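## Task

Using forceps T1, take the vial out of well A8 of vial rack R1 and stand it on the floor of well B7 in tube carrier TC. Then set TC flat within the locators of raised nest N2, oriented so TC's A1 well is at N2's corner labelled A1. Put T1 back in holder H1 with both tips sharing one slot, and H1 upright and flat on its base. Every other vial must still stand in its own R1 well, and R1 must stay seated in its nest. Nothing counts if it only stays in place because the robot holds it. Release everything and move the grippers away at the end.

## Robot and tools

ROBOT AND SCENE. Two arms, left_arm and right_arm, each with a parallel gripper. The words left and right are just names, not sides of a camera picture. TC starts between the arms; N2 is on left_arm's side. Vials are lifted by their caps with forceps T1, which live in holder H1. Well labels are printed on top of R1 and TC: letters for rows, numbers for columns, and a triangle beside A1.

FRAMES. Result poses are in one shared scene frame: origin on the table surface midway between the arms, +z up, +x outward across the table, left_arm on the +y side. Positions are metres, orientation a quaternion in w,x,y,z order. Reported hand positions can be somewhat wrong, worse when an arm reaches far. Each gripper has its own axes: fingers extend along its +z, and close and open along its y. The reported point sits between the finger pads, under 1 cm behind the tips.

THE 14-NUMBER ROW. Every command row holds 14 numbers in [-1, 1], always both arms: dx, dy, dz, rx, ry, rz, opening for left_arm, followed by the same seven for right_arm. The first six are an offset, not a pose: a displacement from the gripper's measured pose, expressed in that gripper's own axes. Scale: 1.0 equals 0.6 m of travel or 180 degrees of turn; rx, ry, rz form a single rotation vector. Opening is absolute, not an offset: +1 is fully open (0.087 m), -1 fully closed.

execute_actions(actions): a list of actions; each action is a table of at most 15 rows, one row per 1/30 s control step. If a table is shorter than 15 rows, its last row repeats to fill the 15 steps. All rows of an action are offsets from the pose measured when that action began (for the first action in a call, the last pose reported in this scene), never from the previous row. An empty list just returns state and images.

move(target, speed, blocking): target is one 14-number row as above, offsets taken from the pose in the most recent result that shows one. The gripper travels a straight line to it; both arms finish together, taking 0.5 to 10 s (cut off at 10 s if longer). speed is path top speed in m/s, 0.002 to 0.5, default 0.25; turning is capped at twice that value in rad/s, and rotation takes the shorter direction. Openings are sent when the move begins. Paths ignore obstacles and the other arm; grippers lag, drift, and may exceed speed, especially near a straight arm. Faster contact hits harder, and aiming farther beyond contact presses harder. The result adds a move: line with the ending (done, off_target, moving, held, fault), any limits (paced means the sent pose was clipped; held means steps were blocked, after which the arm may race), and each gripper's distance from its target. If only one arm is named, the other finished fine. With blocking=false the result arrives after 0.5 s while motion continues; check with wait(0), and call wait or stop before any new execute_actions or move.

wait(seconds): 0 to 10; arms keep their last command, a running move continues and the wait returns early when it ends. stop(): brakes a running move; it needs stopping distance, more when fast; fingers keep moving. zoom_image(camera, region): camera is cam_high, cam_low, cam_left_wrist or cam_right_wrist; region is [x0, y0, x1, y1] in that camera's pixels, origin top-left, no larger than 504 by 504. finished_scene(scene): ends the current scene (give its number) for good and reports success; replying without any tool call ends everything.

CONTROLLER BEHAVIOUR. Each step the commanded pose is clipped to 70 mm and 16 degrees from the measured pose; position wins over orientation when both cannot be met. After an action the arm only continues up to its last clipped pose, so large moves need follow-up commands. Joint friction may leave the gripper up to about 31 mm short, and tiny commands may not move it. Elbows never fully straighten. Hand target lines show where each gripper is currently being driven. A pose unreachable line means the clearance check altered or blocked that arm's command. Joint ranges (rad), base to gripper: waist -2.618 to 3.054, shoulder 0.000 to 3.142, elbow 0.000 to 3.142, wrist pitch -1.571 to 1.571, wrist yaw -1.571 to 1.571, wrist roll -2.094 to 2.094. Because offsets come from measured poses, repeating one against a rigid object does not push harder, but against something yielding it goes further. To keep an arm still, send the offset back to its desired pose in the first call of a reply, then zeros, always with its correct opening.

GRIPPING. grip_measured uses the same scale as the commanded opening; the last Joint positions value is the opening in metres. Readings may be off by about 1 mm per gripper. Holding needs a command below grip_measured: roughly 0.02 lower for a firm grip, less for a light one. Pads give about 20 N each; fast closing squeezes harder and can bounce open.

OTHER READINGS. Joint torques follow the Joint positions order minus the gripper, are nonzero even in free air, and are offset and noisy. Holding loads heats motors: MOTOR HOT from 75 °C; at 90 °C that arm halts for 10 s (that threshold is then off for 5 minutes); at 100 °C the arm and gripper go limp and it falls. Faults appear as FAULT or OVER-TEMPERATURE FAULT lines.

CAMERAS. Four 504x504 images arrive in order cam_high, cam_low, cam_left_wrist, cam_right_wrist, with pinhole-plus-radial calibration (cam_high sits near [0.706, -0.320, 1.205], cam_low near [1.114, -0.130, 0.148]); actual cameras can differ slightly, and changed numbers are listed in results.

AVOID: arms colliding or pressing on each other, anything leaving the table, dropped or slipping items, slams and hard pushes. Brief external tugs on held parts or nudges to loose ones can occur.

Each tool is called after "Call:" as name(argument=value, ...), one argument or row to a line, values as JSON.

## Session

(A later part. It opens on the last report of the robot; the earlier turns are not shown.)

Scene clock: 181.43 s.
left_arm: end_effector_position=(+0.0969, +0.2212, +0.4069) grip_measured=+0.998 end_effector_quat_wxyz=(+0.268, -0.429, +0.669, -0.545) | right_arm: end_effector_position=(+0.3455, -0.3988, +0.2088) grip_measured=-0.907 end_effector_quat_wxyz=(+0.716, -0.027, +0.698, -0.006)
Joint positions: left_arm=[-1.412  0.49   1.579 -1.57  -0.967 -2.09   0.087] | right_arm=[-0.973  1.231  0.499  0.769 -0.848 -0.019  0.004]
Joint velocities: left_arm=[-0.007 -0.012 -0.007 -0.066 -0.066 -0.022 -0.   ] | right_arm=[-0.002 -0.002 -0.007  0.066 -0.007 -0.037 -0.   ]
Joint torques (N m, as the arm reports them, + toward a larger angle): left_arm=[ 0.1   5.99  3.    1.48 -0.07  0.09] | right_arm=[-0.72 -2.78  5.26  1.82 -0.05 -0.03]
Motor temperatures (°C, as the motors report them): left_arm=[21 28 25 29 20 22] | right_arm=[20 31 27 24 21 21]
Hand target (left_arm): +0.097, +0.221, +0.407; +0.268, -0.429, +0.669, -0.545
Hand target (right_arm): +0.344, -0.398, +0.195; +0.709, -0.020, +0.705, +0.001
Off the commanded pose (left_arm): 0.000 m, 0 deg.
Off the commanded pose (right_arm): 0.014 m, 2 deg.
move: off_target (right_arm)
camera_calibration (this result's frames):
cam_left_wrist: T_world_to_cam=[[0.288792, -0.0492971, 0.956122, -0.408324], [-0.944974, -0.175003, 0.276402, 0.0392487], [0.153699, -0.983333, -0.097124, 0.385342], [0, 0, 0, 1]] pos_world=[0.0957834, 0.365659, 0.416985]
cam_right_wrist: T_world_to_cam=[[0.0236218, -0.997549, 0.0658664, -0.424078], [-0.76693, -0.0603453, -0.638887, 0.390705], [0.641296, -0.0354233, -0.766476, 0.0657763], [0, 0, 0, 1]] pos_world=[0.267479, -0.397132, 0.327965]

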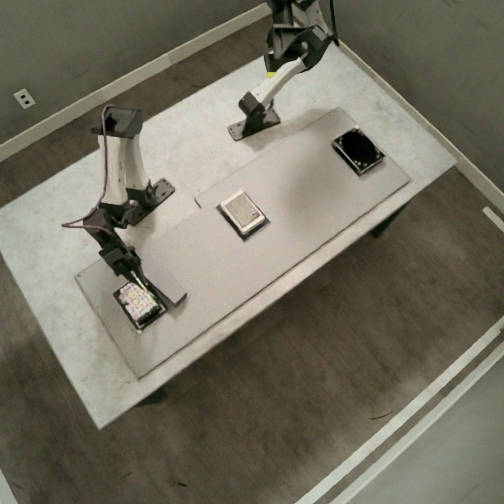

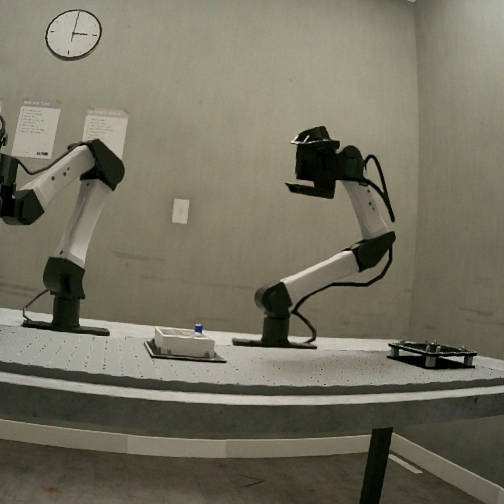

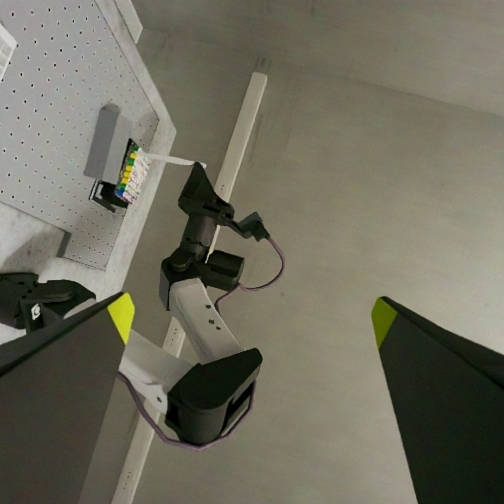

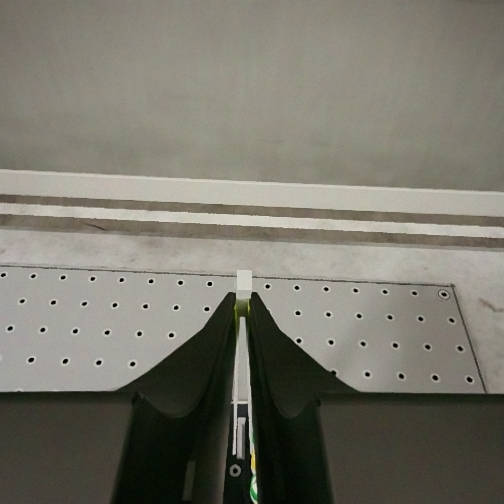

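Call:
move(
  target=[0,0,0,0,0,0,1,0.055,0.012,0,0,0,0.01,-0.96],
  speed=0.03,
)

Call:
zoom_image(
  camera="cam_high",
  region=[90,230,210,340],
)

Call:
zoom_image(
  camera="cam_left_wrist",
  region=[60,80,240,240],
)

Scene clock: 184.40 s.
left_arm: end_effector_position=(+0.0969, +0.2212, +0.4069) grip_measured=+0.998 end_effector_quat_wxyz=(+0.268, -0.429, +0.669, -0.545) | right_arm: end_effector_position=(+0.3464, -0.3959, +0.1893) grip_measured=-0.907 end_effector_quat_wxyz=(+0.722, -0.028, +0.691, -0.005)
Joint positions: left_arm=[-1.412  0.49   1.579 -1.57  -0.967 -2.09   0.087] | right_arm=[-0.965  1.302  0.428  0.939 -0.842  0.     0.004]
Joint velocities: left_arm=[ 0.017 -0.012  0.002 -0.007  0.007 -0.022 -0.   ] | right_arm=[ 0.002  0.007  0.002  0.051 -0.051 -0.007 -0.   ]
Joint torques (N m, as the arm reports them, + toward a larger angle): left_arm=[-0.07  6.01  3.1   1.5  -0.07  0.12] | right_arm=[ 0.1  -3.02  4.77  1.82  0.08  0.  ]
Motor temperatures (°C, as the motors report them): left_arm=[21 28 25 29 20 22] | right_arm=[20 31 27 24 21 21]
Hand target (left_arm): +0.097, +0.221, +0.407; +0.268, -0.429, +0.669, -0.545
Hand target (right_arm): +0.346, -0.393, +0.176; +0.716, -0.016, +0.698, +0.005
Off the commanded pose (left_arm): 0.000 m, 0 deg.
Off the commanded pose (right_arm): 0.014 m, 2 deg.
move: off_target (right_arm)
camera_calibration (this result's frames):
cam_left_wrist: T_world_to_cam=[[0.288792, -0.0492971, 0.956122, -0.408324], [-0.944974, -0.175003, 0.276402, 0.0392487], [0.153699, -0.983333, -0.097124, 0.385342], [0, 0, 0, 1]] pos_world=[0.0957834, 0.365659, 0.416985]
cam_right_wrist: T_world_to_cam=[[0.0257438, -0.997462, 0.0663876, -0.420716], [-0.754984, -0.0629282, -0.652717, 0.37659], [0.655238, -0.0333181, -0.754687, 0.0440653], [0, 0, 0, 1]] pos_world=[0.266277, -0.394481, 0.306993]

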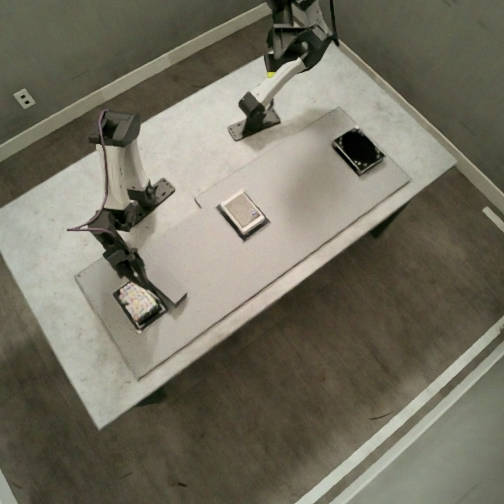

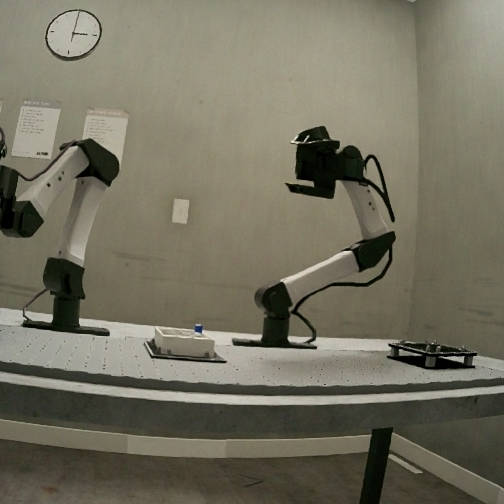

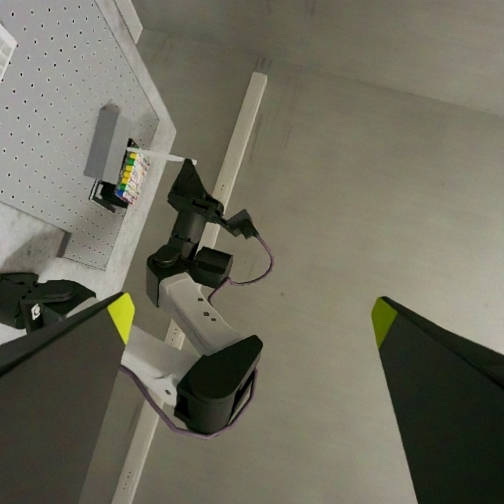

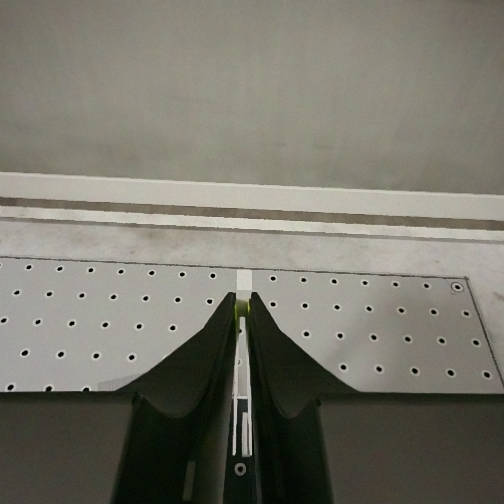

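Region (90, 230, 210, 340) of cam_high's 504x504 image, scaled by 4.200, with more detail than that image has; it fills the top 462 rows of this view, and the rest is white.

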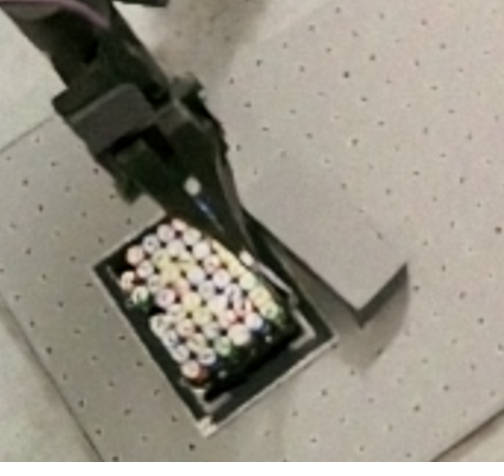

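Region (60, 80, 240, 240) of cam_left_wrist's 504x504 image, scaled by 2.800, with more detail than that image has.

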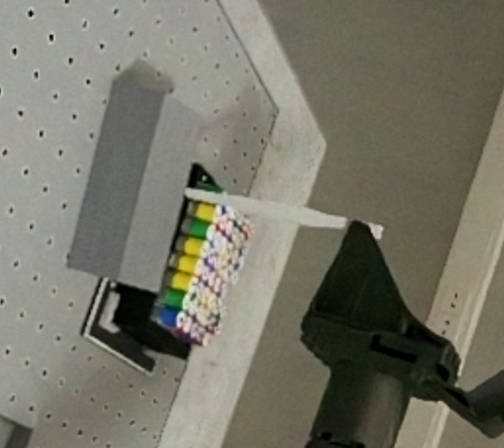

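Call:
move(
  target=[0,0,0,0,0,0,1,0.05,0,-0.03,0,0.01,0.01,-0.96],
  speed=0.03,
)

Call:
move(
  target=[0,0,0,0,0,0,1,0.01,0.3,0,0,0,0,-0.96],
  speed=0.05,
)

Call:
zoom_image(
  camera="cam_high",
  region=[90,180,270,340],
)

Scene clock: 188.17 s.
left_arm: end_effector_position=(+0.0969, +0.2212, +0.4069) grip_measured=+0.998 end_effector_quat_wxyz=(+0.268, -0.429, +0.669, -0.545) | right_arm: end_effector_position=(+0.3345, -0.3991, +0.1797) grip_measured=-0.907 end_effector_quat_wxyz=(+0.724, -0.032, +0.688, -0.009)
Joint positions: left_arm=[-1.412  0.49   1.579 -1.57  -0.967 -2.09   0.087] | right_arm=[-1.014  1.319  0.378  1.021 -0.891  0.002  0.004]
Joint velocities: left_arm=[-0.007 -0.012 -0.002 -0.007 -0.051  0.022 -0.   ] | right_arm=[-0.017 -0.007  0.017 -0.037  0.007  0.007  0.001]
Joint torques (N m, as the arm reports them, + toward a larger angle): left_arm=[ 0.11  6.09  2.94  1.5  -0.03  0.1 ] | right_arm=[-1.44 -2.69  4.04  1.68 -0.14 -0.09]
Motor temperatures (°C, as the motors report them): left_arm=[21 28 25 29 20 22] | right_arm=[20 31 27 25 21 21]
Hand target (left_arm): +0.097, +0.221, +0.407; +0.268, -0.429, +0.669, -0.545
Hand target (right_arm): +0.329, -0.397, +0.159; +0.711, -0.017, +0.703, +0.006
Off the commanded pose (left_arm): 0.000 m, 0 deg.
Off the commanded pose (right_arm): 0.022 m, 3 deg.
move: off_target (right_arm)
camera_calibration (this result's frames):
cam_left_wrist: T_world_to_cam=[[0.288792, -0.0492971, 0.956122, -0.408324], [-0.944974, -0.175003, 0.276402, 0.0392487], [0.153699, -0.983333, -0.097124, 0.385342], [0, 0, 0, 1]] pos_world=[0.0957834, 0.365659, 0.416985]
cam_right_wrist: T_world_to_cam=[[0.0255399, -0.996601, 0.0783205, -0.424629], [-0.750008, -0.0709011, -0.657618, 0.357109], [0.660936, -0.0419455, -0.749269, 0.0382037], [0, 0, 0, 1]] pos_world=[0.25343, -0.396264, 0.296724]

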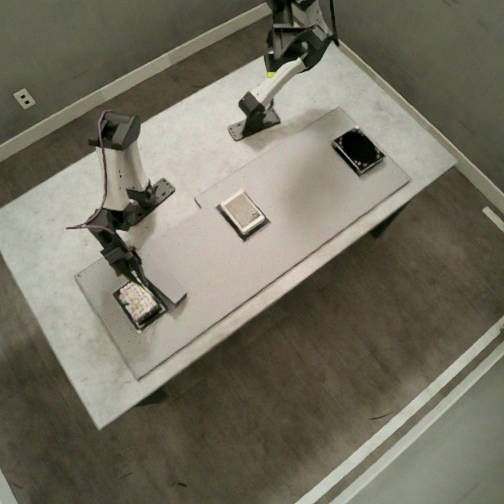

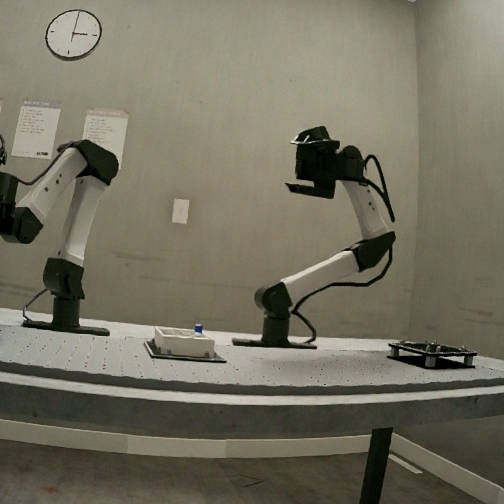

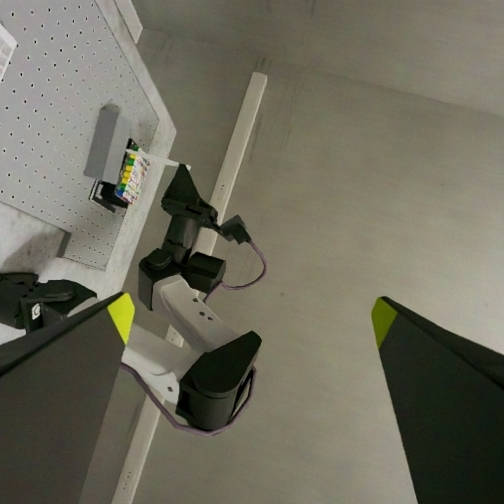

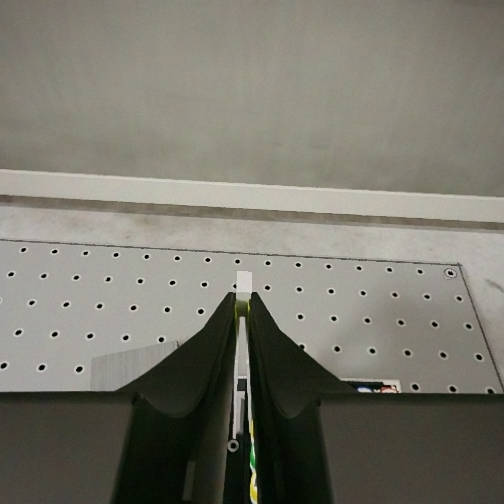

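Scene clock: 192.27 s.
left_arm: end_effector_position=(+0.0969, +0.2212, +0.4069) grip_measured=+0.998 end_effector_quat_wxyz=(+0.268, -0.429, +0.669, -0.545) | right_arm: end_effector_position=(+0.3359, -0.2196, +0.1813) grip_measured=-0.907 end_effector_quat_wxyz=(+0.739, -0.024, +0.674, +0.002)
Joint positions: left_arm=[-1.412  0.49   1.579 -1.57  -0.967 -2.09   0.087] | right_arm=[-0.082  0.845  0.149  0.787  0.035 -0.036  0.004]
Joint velocities: left_arm=[ 0.007  0.002 -0.027 -0.022 -0.007 -0.022 -0.001] | right_arm=[-0.012 -0.017 -0.002 -0.066 -0.007 -0.022 -0.   ]
Joint torques (N m, as the arm reports them, + toward a larger angle): left_arm=[ 0.05  6.17  3.05  1.54 -0.07  0.13] | right_arm=[ 0.27 -2.36  5.5   1.82 -0.04 -0.16]
Motor temperatures (°C, as the motors report them): left_arm=[21 28 25 29 20 22] | right_arm=[20 30 27 25 21 21]
Hand target (left_arm): +0.097, +0.221, +0.407; +0.268, -0.429, +0.669, -0.545
Hand target (right_arm): +0.331, -0.220, +0.168; +0.728, -0.026, +0.685, -0.003
Off the commanded pose (left_arm): 0.000 m, 0 deg.
Off the commanded pose (right_arm): 0.020 m, 3 deg.
move: off_target (right_arm)
camera_calibration (this result's frames):
cam_left_wrist: T_world_to_cam=[[0.288792, -0.0492971, 0.956122, -0.408324], [-0.944974, -0.175003, 0.276402, 0.0392487], [0.153699, -0.983333, -0.097124, 0.385342], [0, 0, 0, 1]] pos_world=[0.0957834, 0.365659, 0.416985]
cam_right_wrist: T_world_to_cam=[[0.0284098, -0.998272, 0.0514478, -0.242355], [-0.722188, -0.0560833, -0.68942, 0.371688], [0.691113, -0.0175687, -0.722533, 0.036413], [0, 0, 0, 1]] pos_world=[0.250148, -0.220451, 0.295027]

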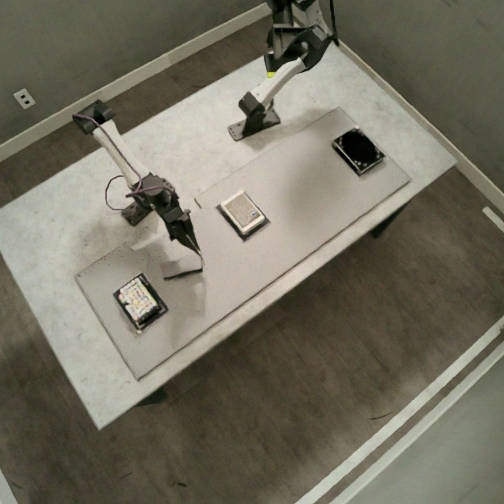

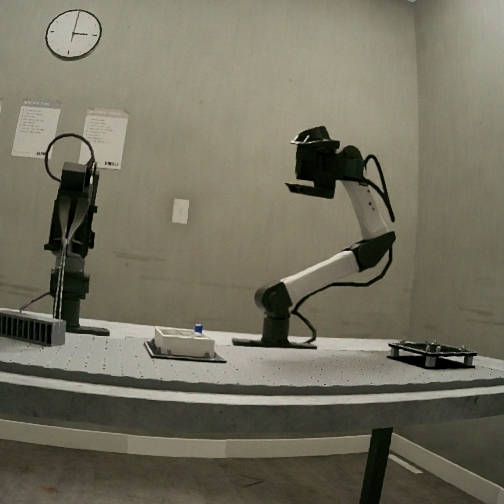

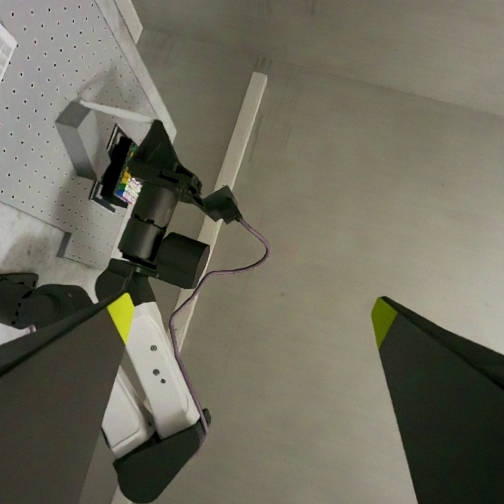

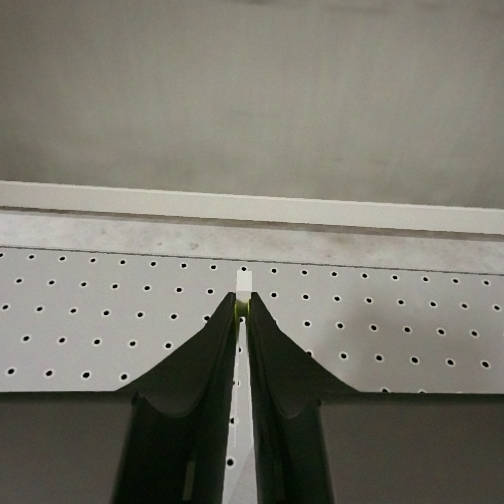

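Region (90, 180, 270, 340) of cam_high's 504x504 image, scaled by 2.800, with more detail than that image has.

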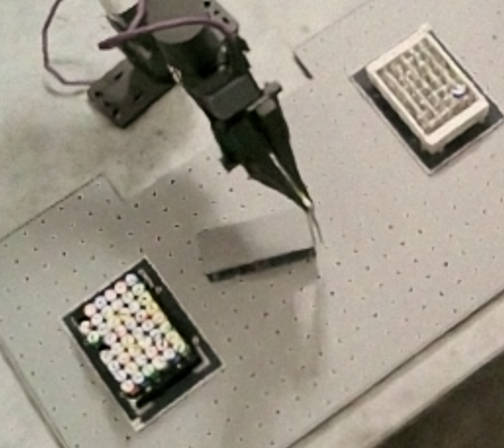

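Call:
move(
  target=[0,0,0,0,0,0,1,-0.08,0,0.05,0,0.03,0,-0.96],
  speed=0.1,
)

Call:
move(
  target=[0,0,0,0,0,0,1,0,-0.205,0.13,-0.36,0,0,-0.96],
  speed=0.15,
)

Call:
move(
  target=[0,0,0,0,0,0,1,0.19,0,0,0,0,0.36,-0.96],
  speed=0.1,
)

Call:
zoom_image(
  camera="cam_high",
  region=[90,180,270,340],
)

Scene clock: 195.13 s.
left_arm: end_effector_position=(+0.0969, +0.2212, +0.4069) grip_measured=+0.998 end_effector_quat_wxyz=(+0.268, -0.429, +0.669, -0.545) | right_arm: end_effector_position=(+0.3568, -0.2185, +0.2374) grip_measured=-0.907 end_effector_quat_wxyz=(+0.718, -0.024, +0.696, -0.000)
Joint positions: left_arm=[-1.412  0.49   1.579 -1.57  -0.967 -2.09   0.087] | right_arm=[-0.082  0.845  0.447  0.429  0.037 -0.036  0.004]
Joint velocities: left_arm=[ 0.002 -0.002 -0.007  0.037 -0.007  0.095  0.   ] | right_arm=[ 0.007 -0.007  0.007 -0.037  0.037  0.022  0.001]
Joint torques (N m, as the arm reports them, + toward a larger angle): left_arm=[ 0.09  6.07  3.    1.53 -0.04  0.13] | right_arm=[-0.44  0.64  9.88  1.73 -0.03  0.  ]
Motor temperatures (°C, as the motors report them): left_arm=[21 28 25 29 20 22] | right_arm=[20 30 27 25 21 21]
Hand target (left_arm): +0.097, +0.221, +0.407; +0.268, -0.429, +0.669, -0.545
Hand target (right_arm): +0.361, -0.218, +0.232; +0.706, -0.024, +0.707, +0.001
Off the commanded pose (left_arm): 0.000 m, 0 deg.
Off the commanded pose (right_arm): 0.007 m, 2 deg.
move: done
camera_calibration (this result's frames):
cam_left_wrist: T_world_to_cam=[[0.288792, -0.0492971, 0.956122, -0.408324], [-0.944974, -0.175003, 0.276402, 0.0392487], [0.153699, -0.983333, -0.097124, 0.385342], [0, 0, 0, 1]] pos_world=[0.0957834, 0.365659, 0.416985]
cam_right_wrist: T_world_to_cam=[[0.0289581, -0.998123, 0.0539607, -0.24554], [-0.762944, -0.0569484, -0.643952, 0.429072], [0.645816, -0.0225214, -0.763161, 0.0871663], [0, 0, 0, 1]] pos_world=[0.278175, -0.218681, 0.356073]

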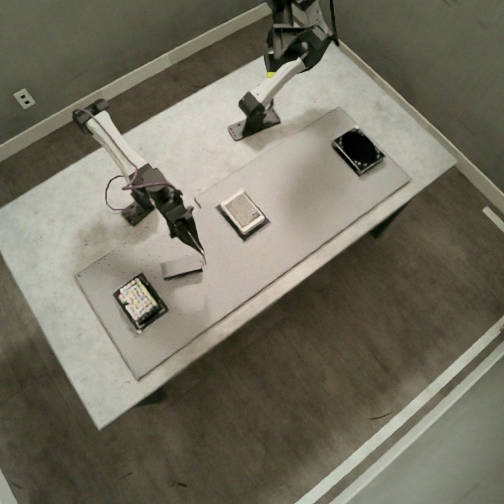

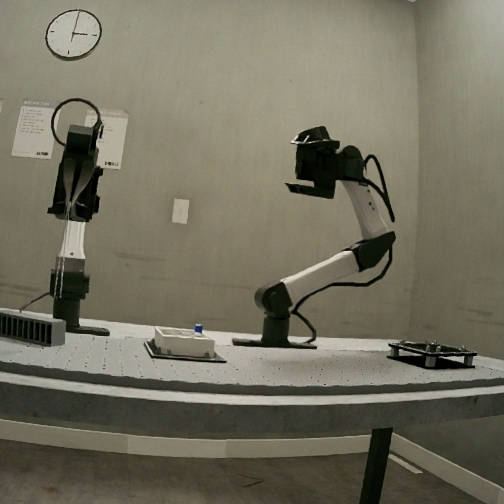

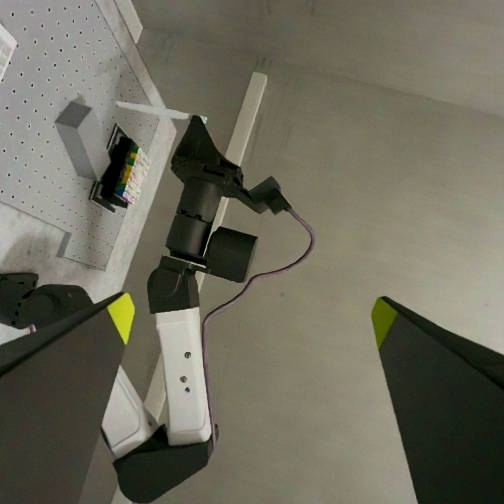

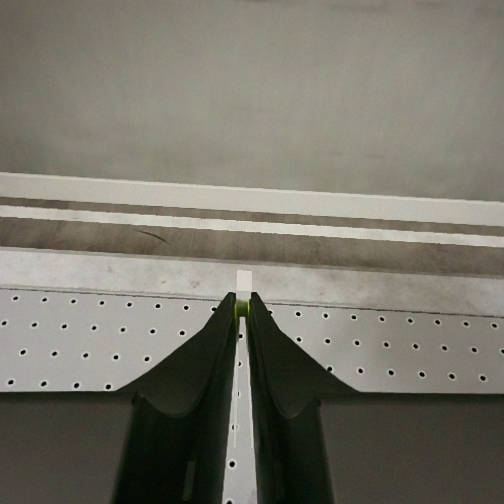

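Scene clock: 199.17 s.
left_arm: end_effector_position=(+0.0969, +0.2212, +0.4069) grip_measured=+0.998 end_effector_quat_wxyz=(+0.268, -0.429, +0.669, -0.545) | right_arm: end_effector_position=(+0.4358, -0.3334, +0.2449) grip_measured=-0.907 end_effector_quat_wxyz=(+0.645, -0.341, +0.619, +0.290)
Joint positions: left_arm=[-1.412  0.49   1.579 -1.57  -0.967 -2.09   0.087] | right_arm=[-0.799  1.808  1.225  0.597 -1.57  -0.067  0.004]
Joint velocities: left_arm=[ 0.012 -0.002  0.007 -0.037  0.037  0.051  0.   ] | right_arm=[-0.017  0.002  0.012  0.007 -0.037  0.051 -0.001]
Joint torques (N m, as the arm reports them, + toward a larger angle): left_arm=[ 0.02  6.01  3.04  1.51 -0.08  0.1 ] | right_arm=[-1.18 -8.78  8.82  1.23 -0.17  0.01]
Motor temperatures (°C, as the motors report them): left_arm=[21 28 25 30 20 22] | right_arm=[20 30 28 25 21 21]
Hand target (left_arm): +0.097, +0.221, +0.407; +0.268, -0.429, +0.669, -0.545
Hand target (right_arm): +0.438, -0.338, +0.241; +0.641, -0.334, +0.623, +0.299
Off the commanded pose (left_arm): 0.000 m, 0 deg.
Off the commanded pose (right_arm): 0.006 m, 14 deg.
joint sent to its limit (right arm) — the command would take joint 5 (wrist yaw) past its lower limit, so that joint was sent only as far as its limit.
move: off_target (right_arm)
camera_calibration (this result's frames):
cam_left_wrist: T_world_to_cam=[[0.288792, -0.0492971, 0.956122, -0.408324], [-0.944974, -0.175003, 0.276402, 0.0392487], [0.153699, -0.983333, -0.097124, 0.385342], [0, 0, 0, 1]] pos_world=[0.0957834, 0.365659, 0.416985]
cam_right_wrist: T_world_to_cam=[[0.792955, -0.601083, 0.0996054, -0.574664], [-0.424059, -0.661858, -0.618156, 0.13194], [0.437488, 0.447932, -0.779719, 0.290992], [0, 0, 0, 1]] pos_world=[0.384328, -0.38844, 0.365691]

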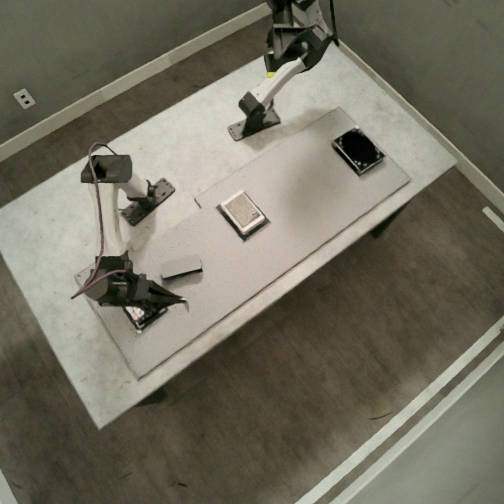

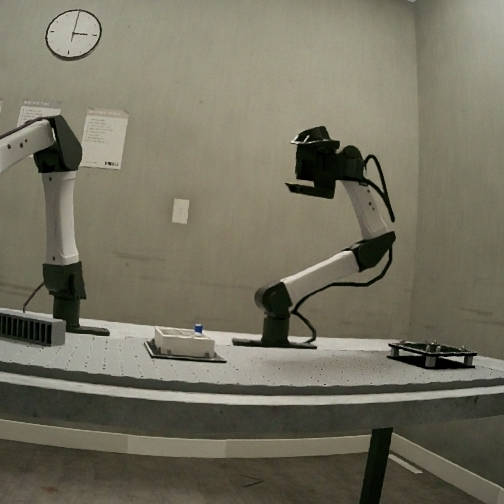

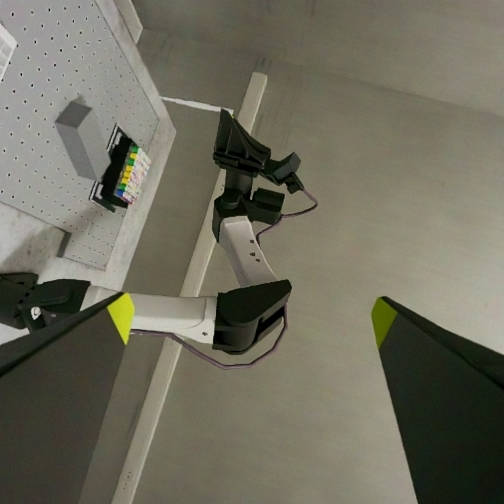

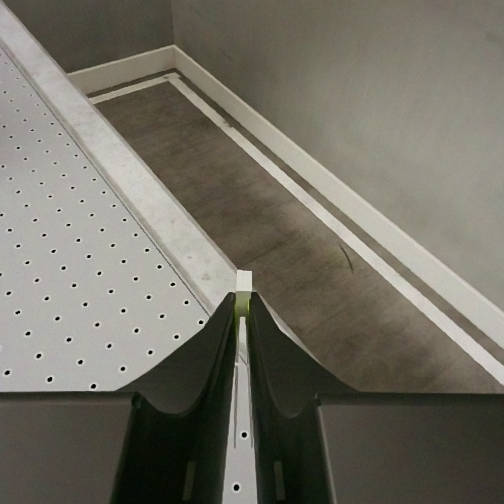

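Scene clock: 205.27 s.
left_arm: end_effector_position=(+0.0969, +0.2212, +0.4069) grip_measured=+0.998 end_effector_quat_wxyz=(+0.268, -0.429, +0.669, -0.545) | right_arm: end_effector_position=(+0.4391, -0.3358, +0.1358) grip_measured=-0.907 end_effector_quat_wxyz=(+0.398, +0.032, +0.706, +0.584)
Joint positions: left_arm=[-1.412  0.49   1.579 -1.57  -0.967 -2.09   0.087] | right_arm=[-0.799  2.152  1.27   0.53  -1.57   0.667  0.004]
Joint velocities: left_arm=[-0.002  0.002  0.002  0.037  0.081  0.022 -0.001] | right_arm=[ 0.002 -0.012  0.012 -0.022  0.007 -0.022 -0.   ]
Joint torques (N m, as the arm reports them, + toward a larger angle): left_arm=[ 0.09  5.93  3.07  1.52 -0.06  0.14] | right_arm=[ -0.63 -10.95   8.22   1.36  -0.27   0.  ]
Motor temperatures (°C, as the motors report them): left_arm=[21 29 25 30 20 22] | right_arm=[20 31 28 25 21 21]
Hand target (left_arm): +0.097, +0.221, +0.407; +0.268, -0.429, +0.669, -0.545
Hand target (right_arm): +0.442, -0.338, +0.131; +0.389, +0.043, +0.706, +0.591
Off the commanded pose (left_arm): 0.000 m, 0 deg.
Off the commanded pose (right_arm): 0.007 m, 2 deg.
move: done
camera_calibration (this result's frames):
cam_left_wrist: T_world_to_cam=[[0.288792, -0.0492971, 0.956122, -0.408324], [-0.944974, -0.175003, 0.276402, 0.0392487], [0.153699, -0.983333, -0.097124, 0.385342], [0, 0, 0, 1]] pos_world=[0.0957834, 0.365659, 0.416985]
cam_right_wrist: T_world_to_cam=[[0.429539, -0.328275, -0.841268, -0.188917], [-0.889935, -0.312061, -0.332616, 0.347518], [-0.153337, 0.891545, -0.426186, 0.565971], [0, 0, 0, 1]] pos_world=[0.4772, -0.458158, 0.19787]

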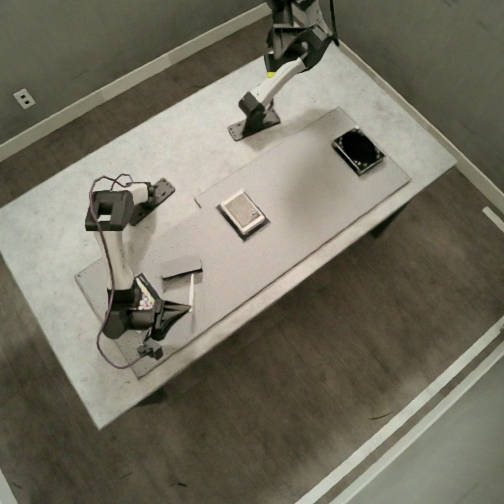

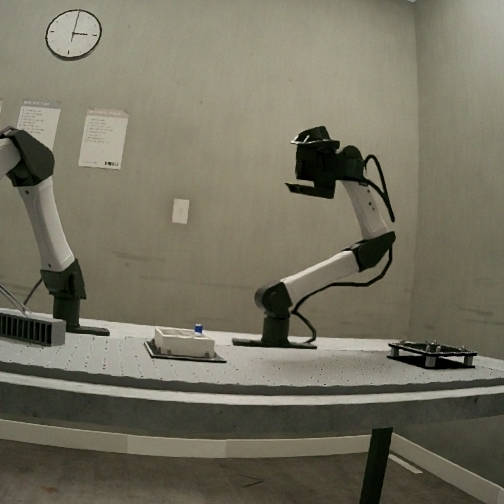

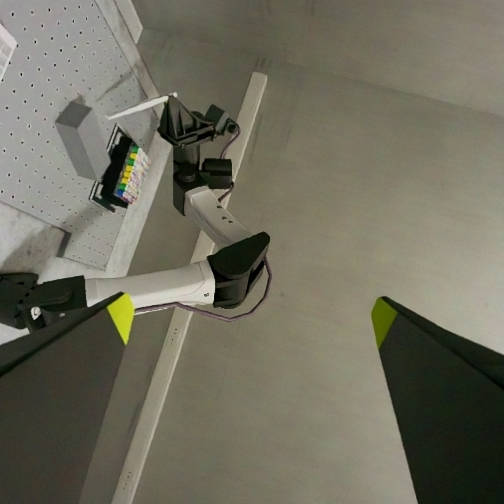

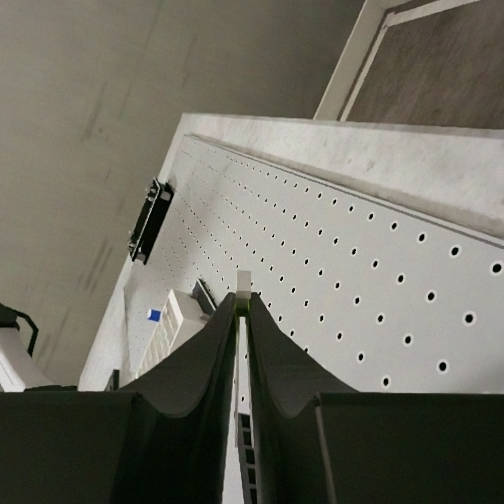

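Region (90, 180, 270, 340) of cam_high's 504x504 image, scaled by 2.800, with more detail than that image has.

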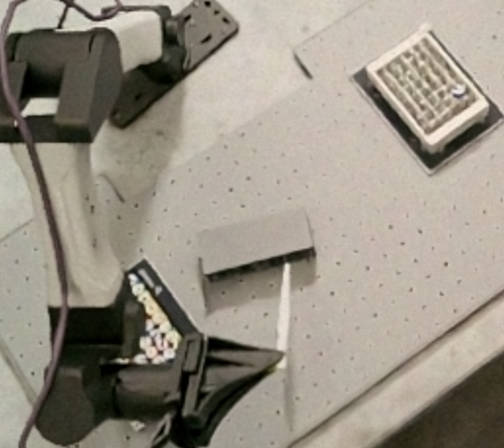

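Call:
move(
  target=[0,0,0,0,0,0,1,0.01,-0.093,-0.03,0,0,0,-0.96],
  speed=0.04,
)

Call:
zoom_image(
  camera="cam_high",
  region=[120,230,240,340],
)

Call:
zoom_image(
  camera="cam_low",
  region=[0,270,120,370],
)

Scene clock: 207.67 s.
left_arm: end_effector_position=(+0.0969, +0.2212, +0.4069) grip_measured=+0.998 end_effector_quat_wxyz=(+0.268, -0.429, +0.669, -0.545) | right_arm: end_effector_position=(+0.4451, -0.3589, +0.0898) grip_measured=-0.907 end_effector_quat_wxyz=(+0.403, +0.050, +0.705, +0.581)
Joint positions: left_arm=[-1.412  0.49   1.579 -1.57  -0.967 -2.09   0.087] | right_arm=[-0.834  2.298  1.323  0.543 -1.572  0.605  0.004]
Joint velocities: left_arm=[ 0.002  0.012 -0.002 -0.037  0.051 -0.051 -0.   ] | right_arm=[-0.022 -0.002  0.017  0.007  0.022 -0.022 -0.001]
Joint torques (N m, as the arm reports them, + toward a larger angle): left_arm=[ 0.04  5.97  3.03  1.52 -0.04  0.09] | right_arm=[ -1.14 -11.77   7.72   1.5   -0.35  -0.29]
Motor temperatures (°C, as the motors report them): left_arm=[21 29 25 30 20 22] | right_arm=[20 31 28 25 21 21]
Hand target (left_arm): +0.097, +0.221, +0.407; +0.268, -0.429, +0.669, -0.545
Hand target (right_arm): +0.447, -0.364, +0.085; +0.409, +0.045, +0.704, +0.579
Off the commanded pose (left_arm): 0.000 m, 0 deg.
Off the commanded pose (right_arm): 0.008 m, 2 deg.
joint sent to its limit (right arm) — the command would take joint 5 (wrist yaw) past its lower limit, so that joint was sent only as far as its limit.
move: done
camera_calibration (this result's frames):
cam_left_wrist: T_world_to_cam=[[0.288792, -0.0492971, 0.956122, -0.408324], [-0.944974, -0.175003, 0.276402, 0.0392487], [0.153699, -0.983333, -0.097124, 0.385342], [0, 0, 0, 1]] pos_world=[0.0957834, 0.365659, 0.416985]
cam_right_wrist: T_world_to_cam=[[0.407576, -0.333164, -0.850226, -0.228974], [-0.904088, -0.278218, -0.324375, 0.348102], [-0.128478, 0.900887, -0.414604, 0.559126], [0, 0, 0, 1]] pos_world=[0.479875, -0.483147, 0.150052]

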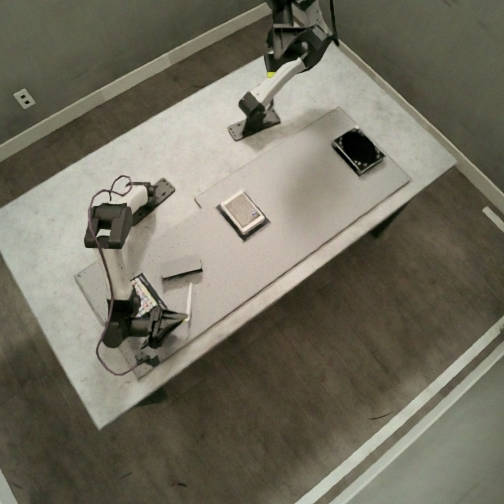

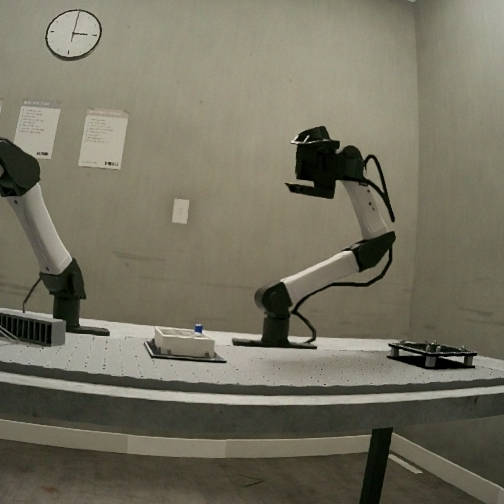

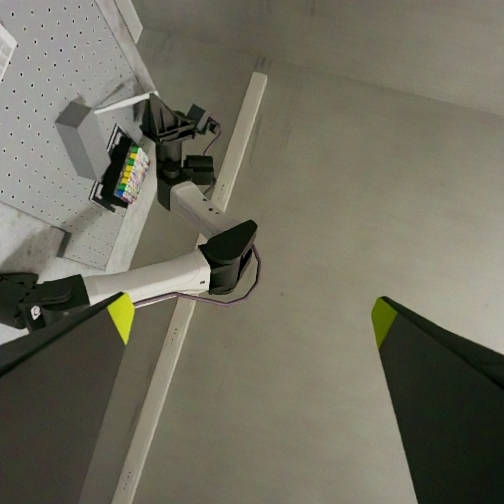

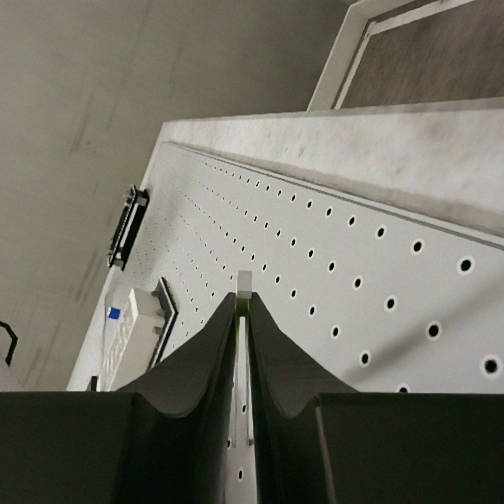

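Region (120, 230, 240, 340) of cam_high's 504x504 image, scaled by 4.200, with more detail than that image has; it fills the top 462 rows of this view, and the rest is white.

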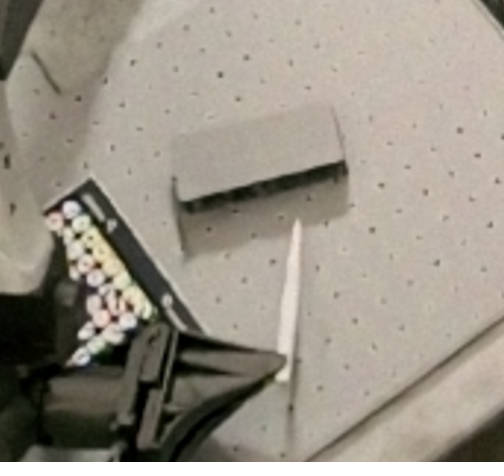

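Region (0, 270, 120, 370) of cam_low's 504x504 image, scaled by 4.200, with more detail than that image has.

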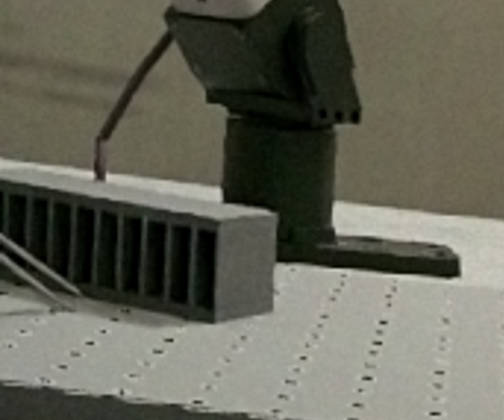

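Call:
move(
  target=[0,0,0,0,0,0,1,-0.018,0.028,0,0,0,0,-0.96],
  speed=0.03,
)

Call:
move(
  target=[0,0,0,0,0,0,1,0.065,0.04,0,0,0,0,-0.96],
  speed=0.02,
)

Call:
zoom_image(
  camera="cam_high",
  region=[120,230,240,340],
)

Call:
zoom_image(
  camera="cam_low",
  region=[0,270,120,370],
)

Scene clock: 209.13 s.
left_arm: end_effector_position=(+0.0969, +0.2212, +0.4069) grip_measured=+0.998 end_effector_quat_wxyz=(+0.268, -0.429, +0.669, -0.545) | right_arm: end_effector_position=(+0.4451, -0.3589, +0.1033) grip_measured=-0.907 end_effector_quat_wxyz=(+0.405, +0.047, +0.705, +0.580)
Joint positions: left_arm=[-1.412  0.49   1.579 -1.57  -0.967 -2.09   0.087] | right_arm=[-0.834  2.266  1.324  0.543 -1.573  0.629  0.004]
Joint velocities: left_arm=[-0.007  0.002  0.007 -0.007  0.007 -0.037 -0.002] | right_arm=[-0.007 -0.017 -0.002 -0.022  0.022 -0.007 -0.001]
Joint torques (N m, as the arm reports them, + toward a larger angle): left_arm=[ 0.11  6.11  3.    1.5  -0.06  0.11] | right_arm=[ -0.64 -14.79   7.08   1.37  -0.28   0.03]
Motor temperatures (°C, as the motors report them): left_arm=[21 29 25 30 20 22] | right_arm=[20 32 28 25 21 21]
Hand target (left_arm): +0.097, +0.221, +0.407; +0.268, -0.429, +0.669, -0.545
Hand target (right_arm): +0.446, -0.359, +0.110; +0.403, +0.050, +0.705, +0.581
Off the commanded pose (left_arm): 0.000 m, 0 deg.
Off the commanded pose (right_arm): 0.007 m, 0 deg.
move: done
camera_calibration (this result's frames):
cam_left_wrist: T_world_to_cam=[[0.288792, -0.0492971, 0.956122, -0.408324], [-0.944974, -0.175003, 0.276402, 0.0392487], [0.153699, -0.983333, -0.097124, 0.385342], [0, 0, 0, 1]] pos_world=[0.0957834, 0.365659, 0.416985]
cam_right_wrist: T_world_to_cam=[[0.41274, -0.336558, -0.846389, -0.221395], [-0.901993, -0.280285, -0.328403, 0.351189], [-0.126703, 0.898982, -0.419258, 0.563721], [0, 0, 0, 1]] pos_world=[0.479574, -0.482854, 0.16429]

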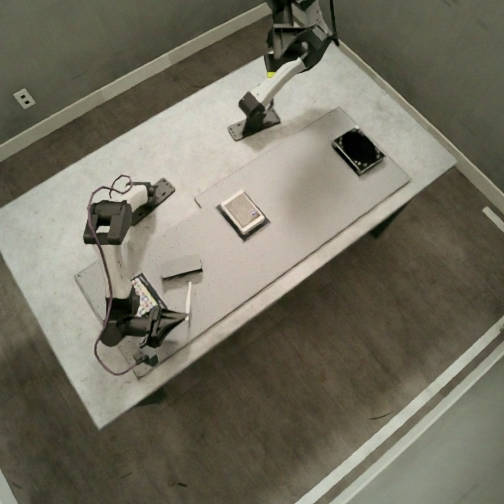

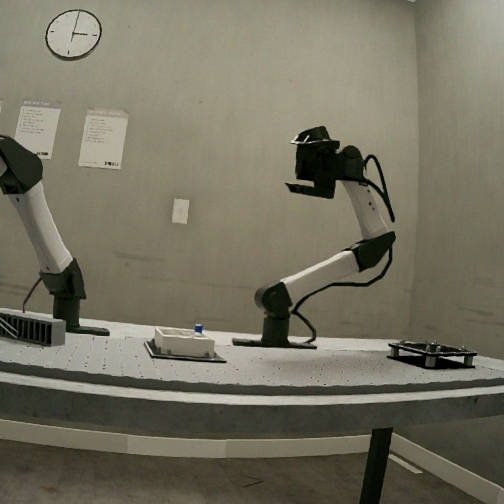

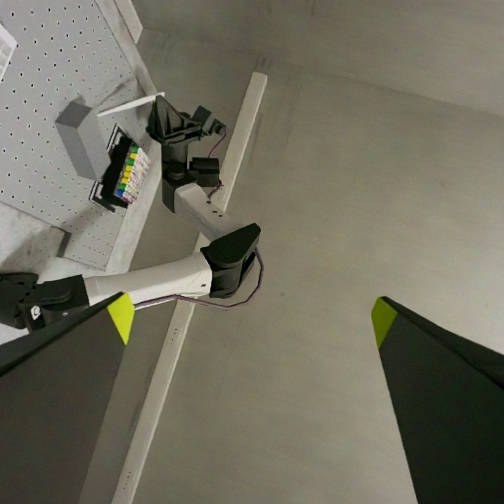

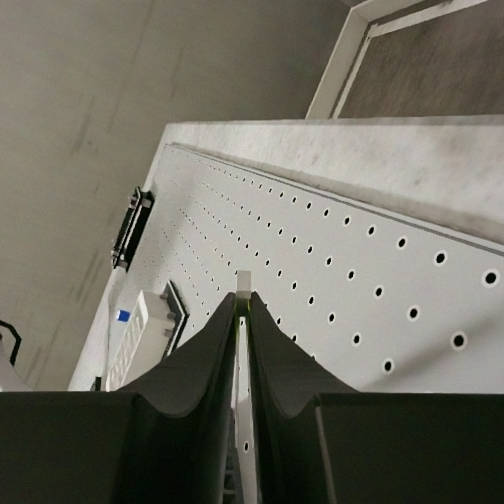

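Scene clock: 211.63 s.
left_arm: end_effector_position=(+0.0969, +0.2212, +0.4069) grip_measured=+0.998 end_effector_quat_wxyz=(+0.268, -0.429, +0.669, -0.545) | right_arm: end_effector_position=(+0.4142, -0.3340, +0.1053) grip_measured=-0.907 end_effector_quat_wxyz=(+0.406, +0.047, +0.705, +0.580)
Joint positions: left_arm=[-1.412  0.49   1.579 -1.57  -0.967 -2.09   0.087] | right_arm=[-0.834  2.143  1.133  0.543 -1.573  0.561  0.004]
Joint velocities: left_arm=[ 0.007  0.007 -0.002  0.051  0.066  0.007  0.001] | right_arm=[-0.007 -0.017 -0.002  0.007 -0.037 -0.007 -0.001]
Joint torques (N m, as the arm reports them, + toward a larger angle): left_arm=[ 0.02  6.11  2.9   1.49 -0.08  0.12] | right_arm=[ -0.43 -13.58   3.78   1.45  -0.31  -0.13]
Motor temperatures (°C, as the motors report them): left_arm=[21 29 25 30 20 22] | right_arm=[20 33 28 25 21 21]
Hand target (left_arm): +0.097, +0.221, +0.407; +0.268, -0.429, +0.669, -0.545
Hand target (right_arm): +0.410, -0.330, +0.104; +0.405, +0.047, +0.705, +0.580
Off the commanded pose (left_arm): 0.000 m, 0 deg.
Off the commanded pose (right_arm): 0.006 m, 0 deg.
move: done
camera_calibration (this result's frames):
cam_left_wrist: T_world_to_cam=[[0.288792, -0.0492971, 0.956122, -0.408324], [-0.944974, -0.175003, 0.276402, 0.0392487], [0.153699, -0.983333, -0.097124, 0.385342], [0, 0, 0, 1]] pos_world=[0.0957834, 0.365659, 0.416985]
cam_right_wrist: T_world_to_cam=[[0.41309, -0.33715, -0.845982, -0.198934], [-0.901918, -0.280083, -0.328782, 0.331116], [-0.126096, 0.898823, -0.419781, 0.538034], [0, 0, 0, 1]] pos_world=[0.448661, -0.457928, 0.166427]

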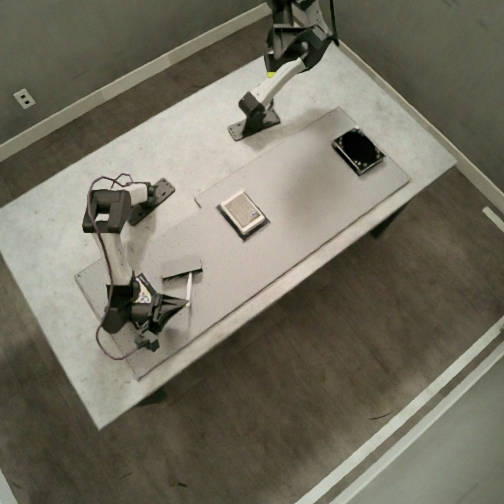

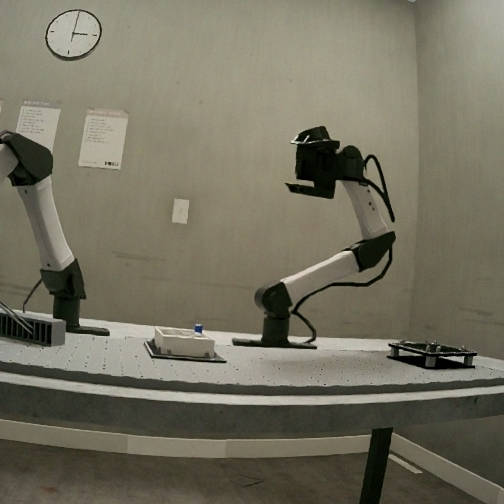

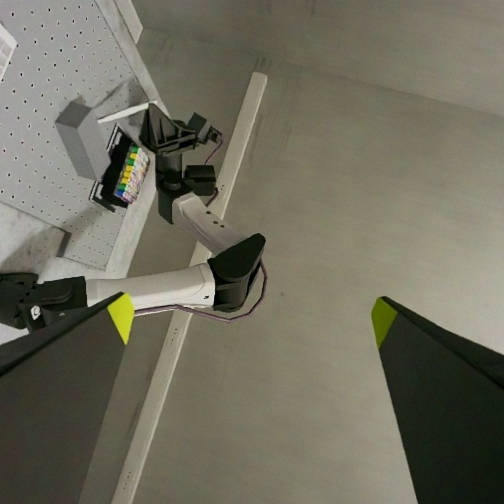

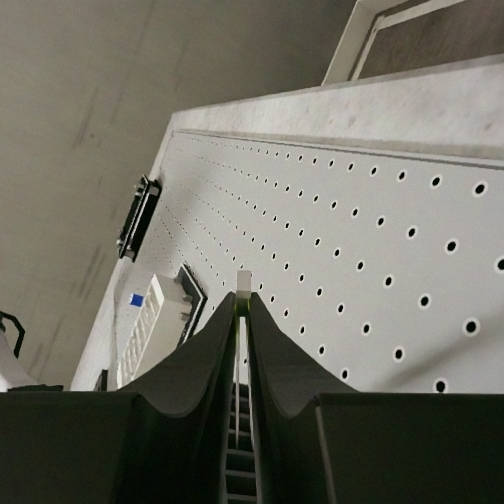

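Region (120, 230, 240, 340) of cam_high's 504x504 image, scaled by 4.200, with more detail than that image has; it fills the top 462 rows of this view, and the rest is white.

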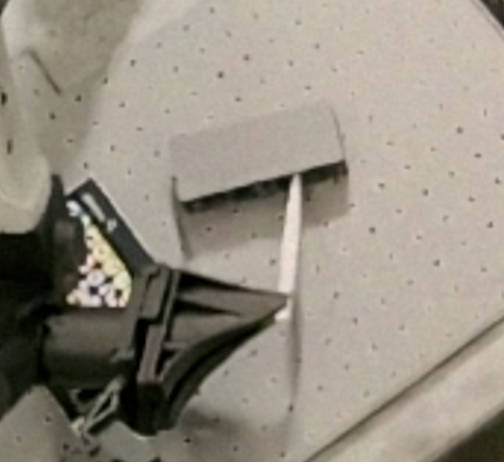

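Region (0, 270, 120, 370) of cam_low's 504x504 image, scaled by 4.200, with more detail than that image has.

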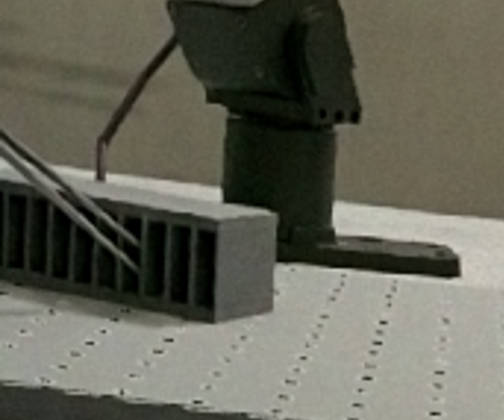

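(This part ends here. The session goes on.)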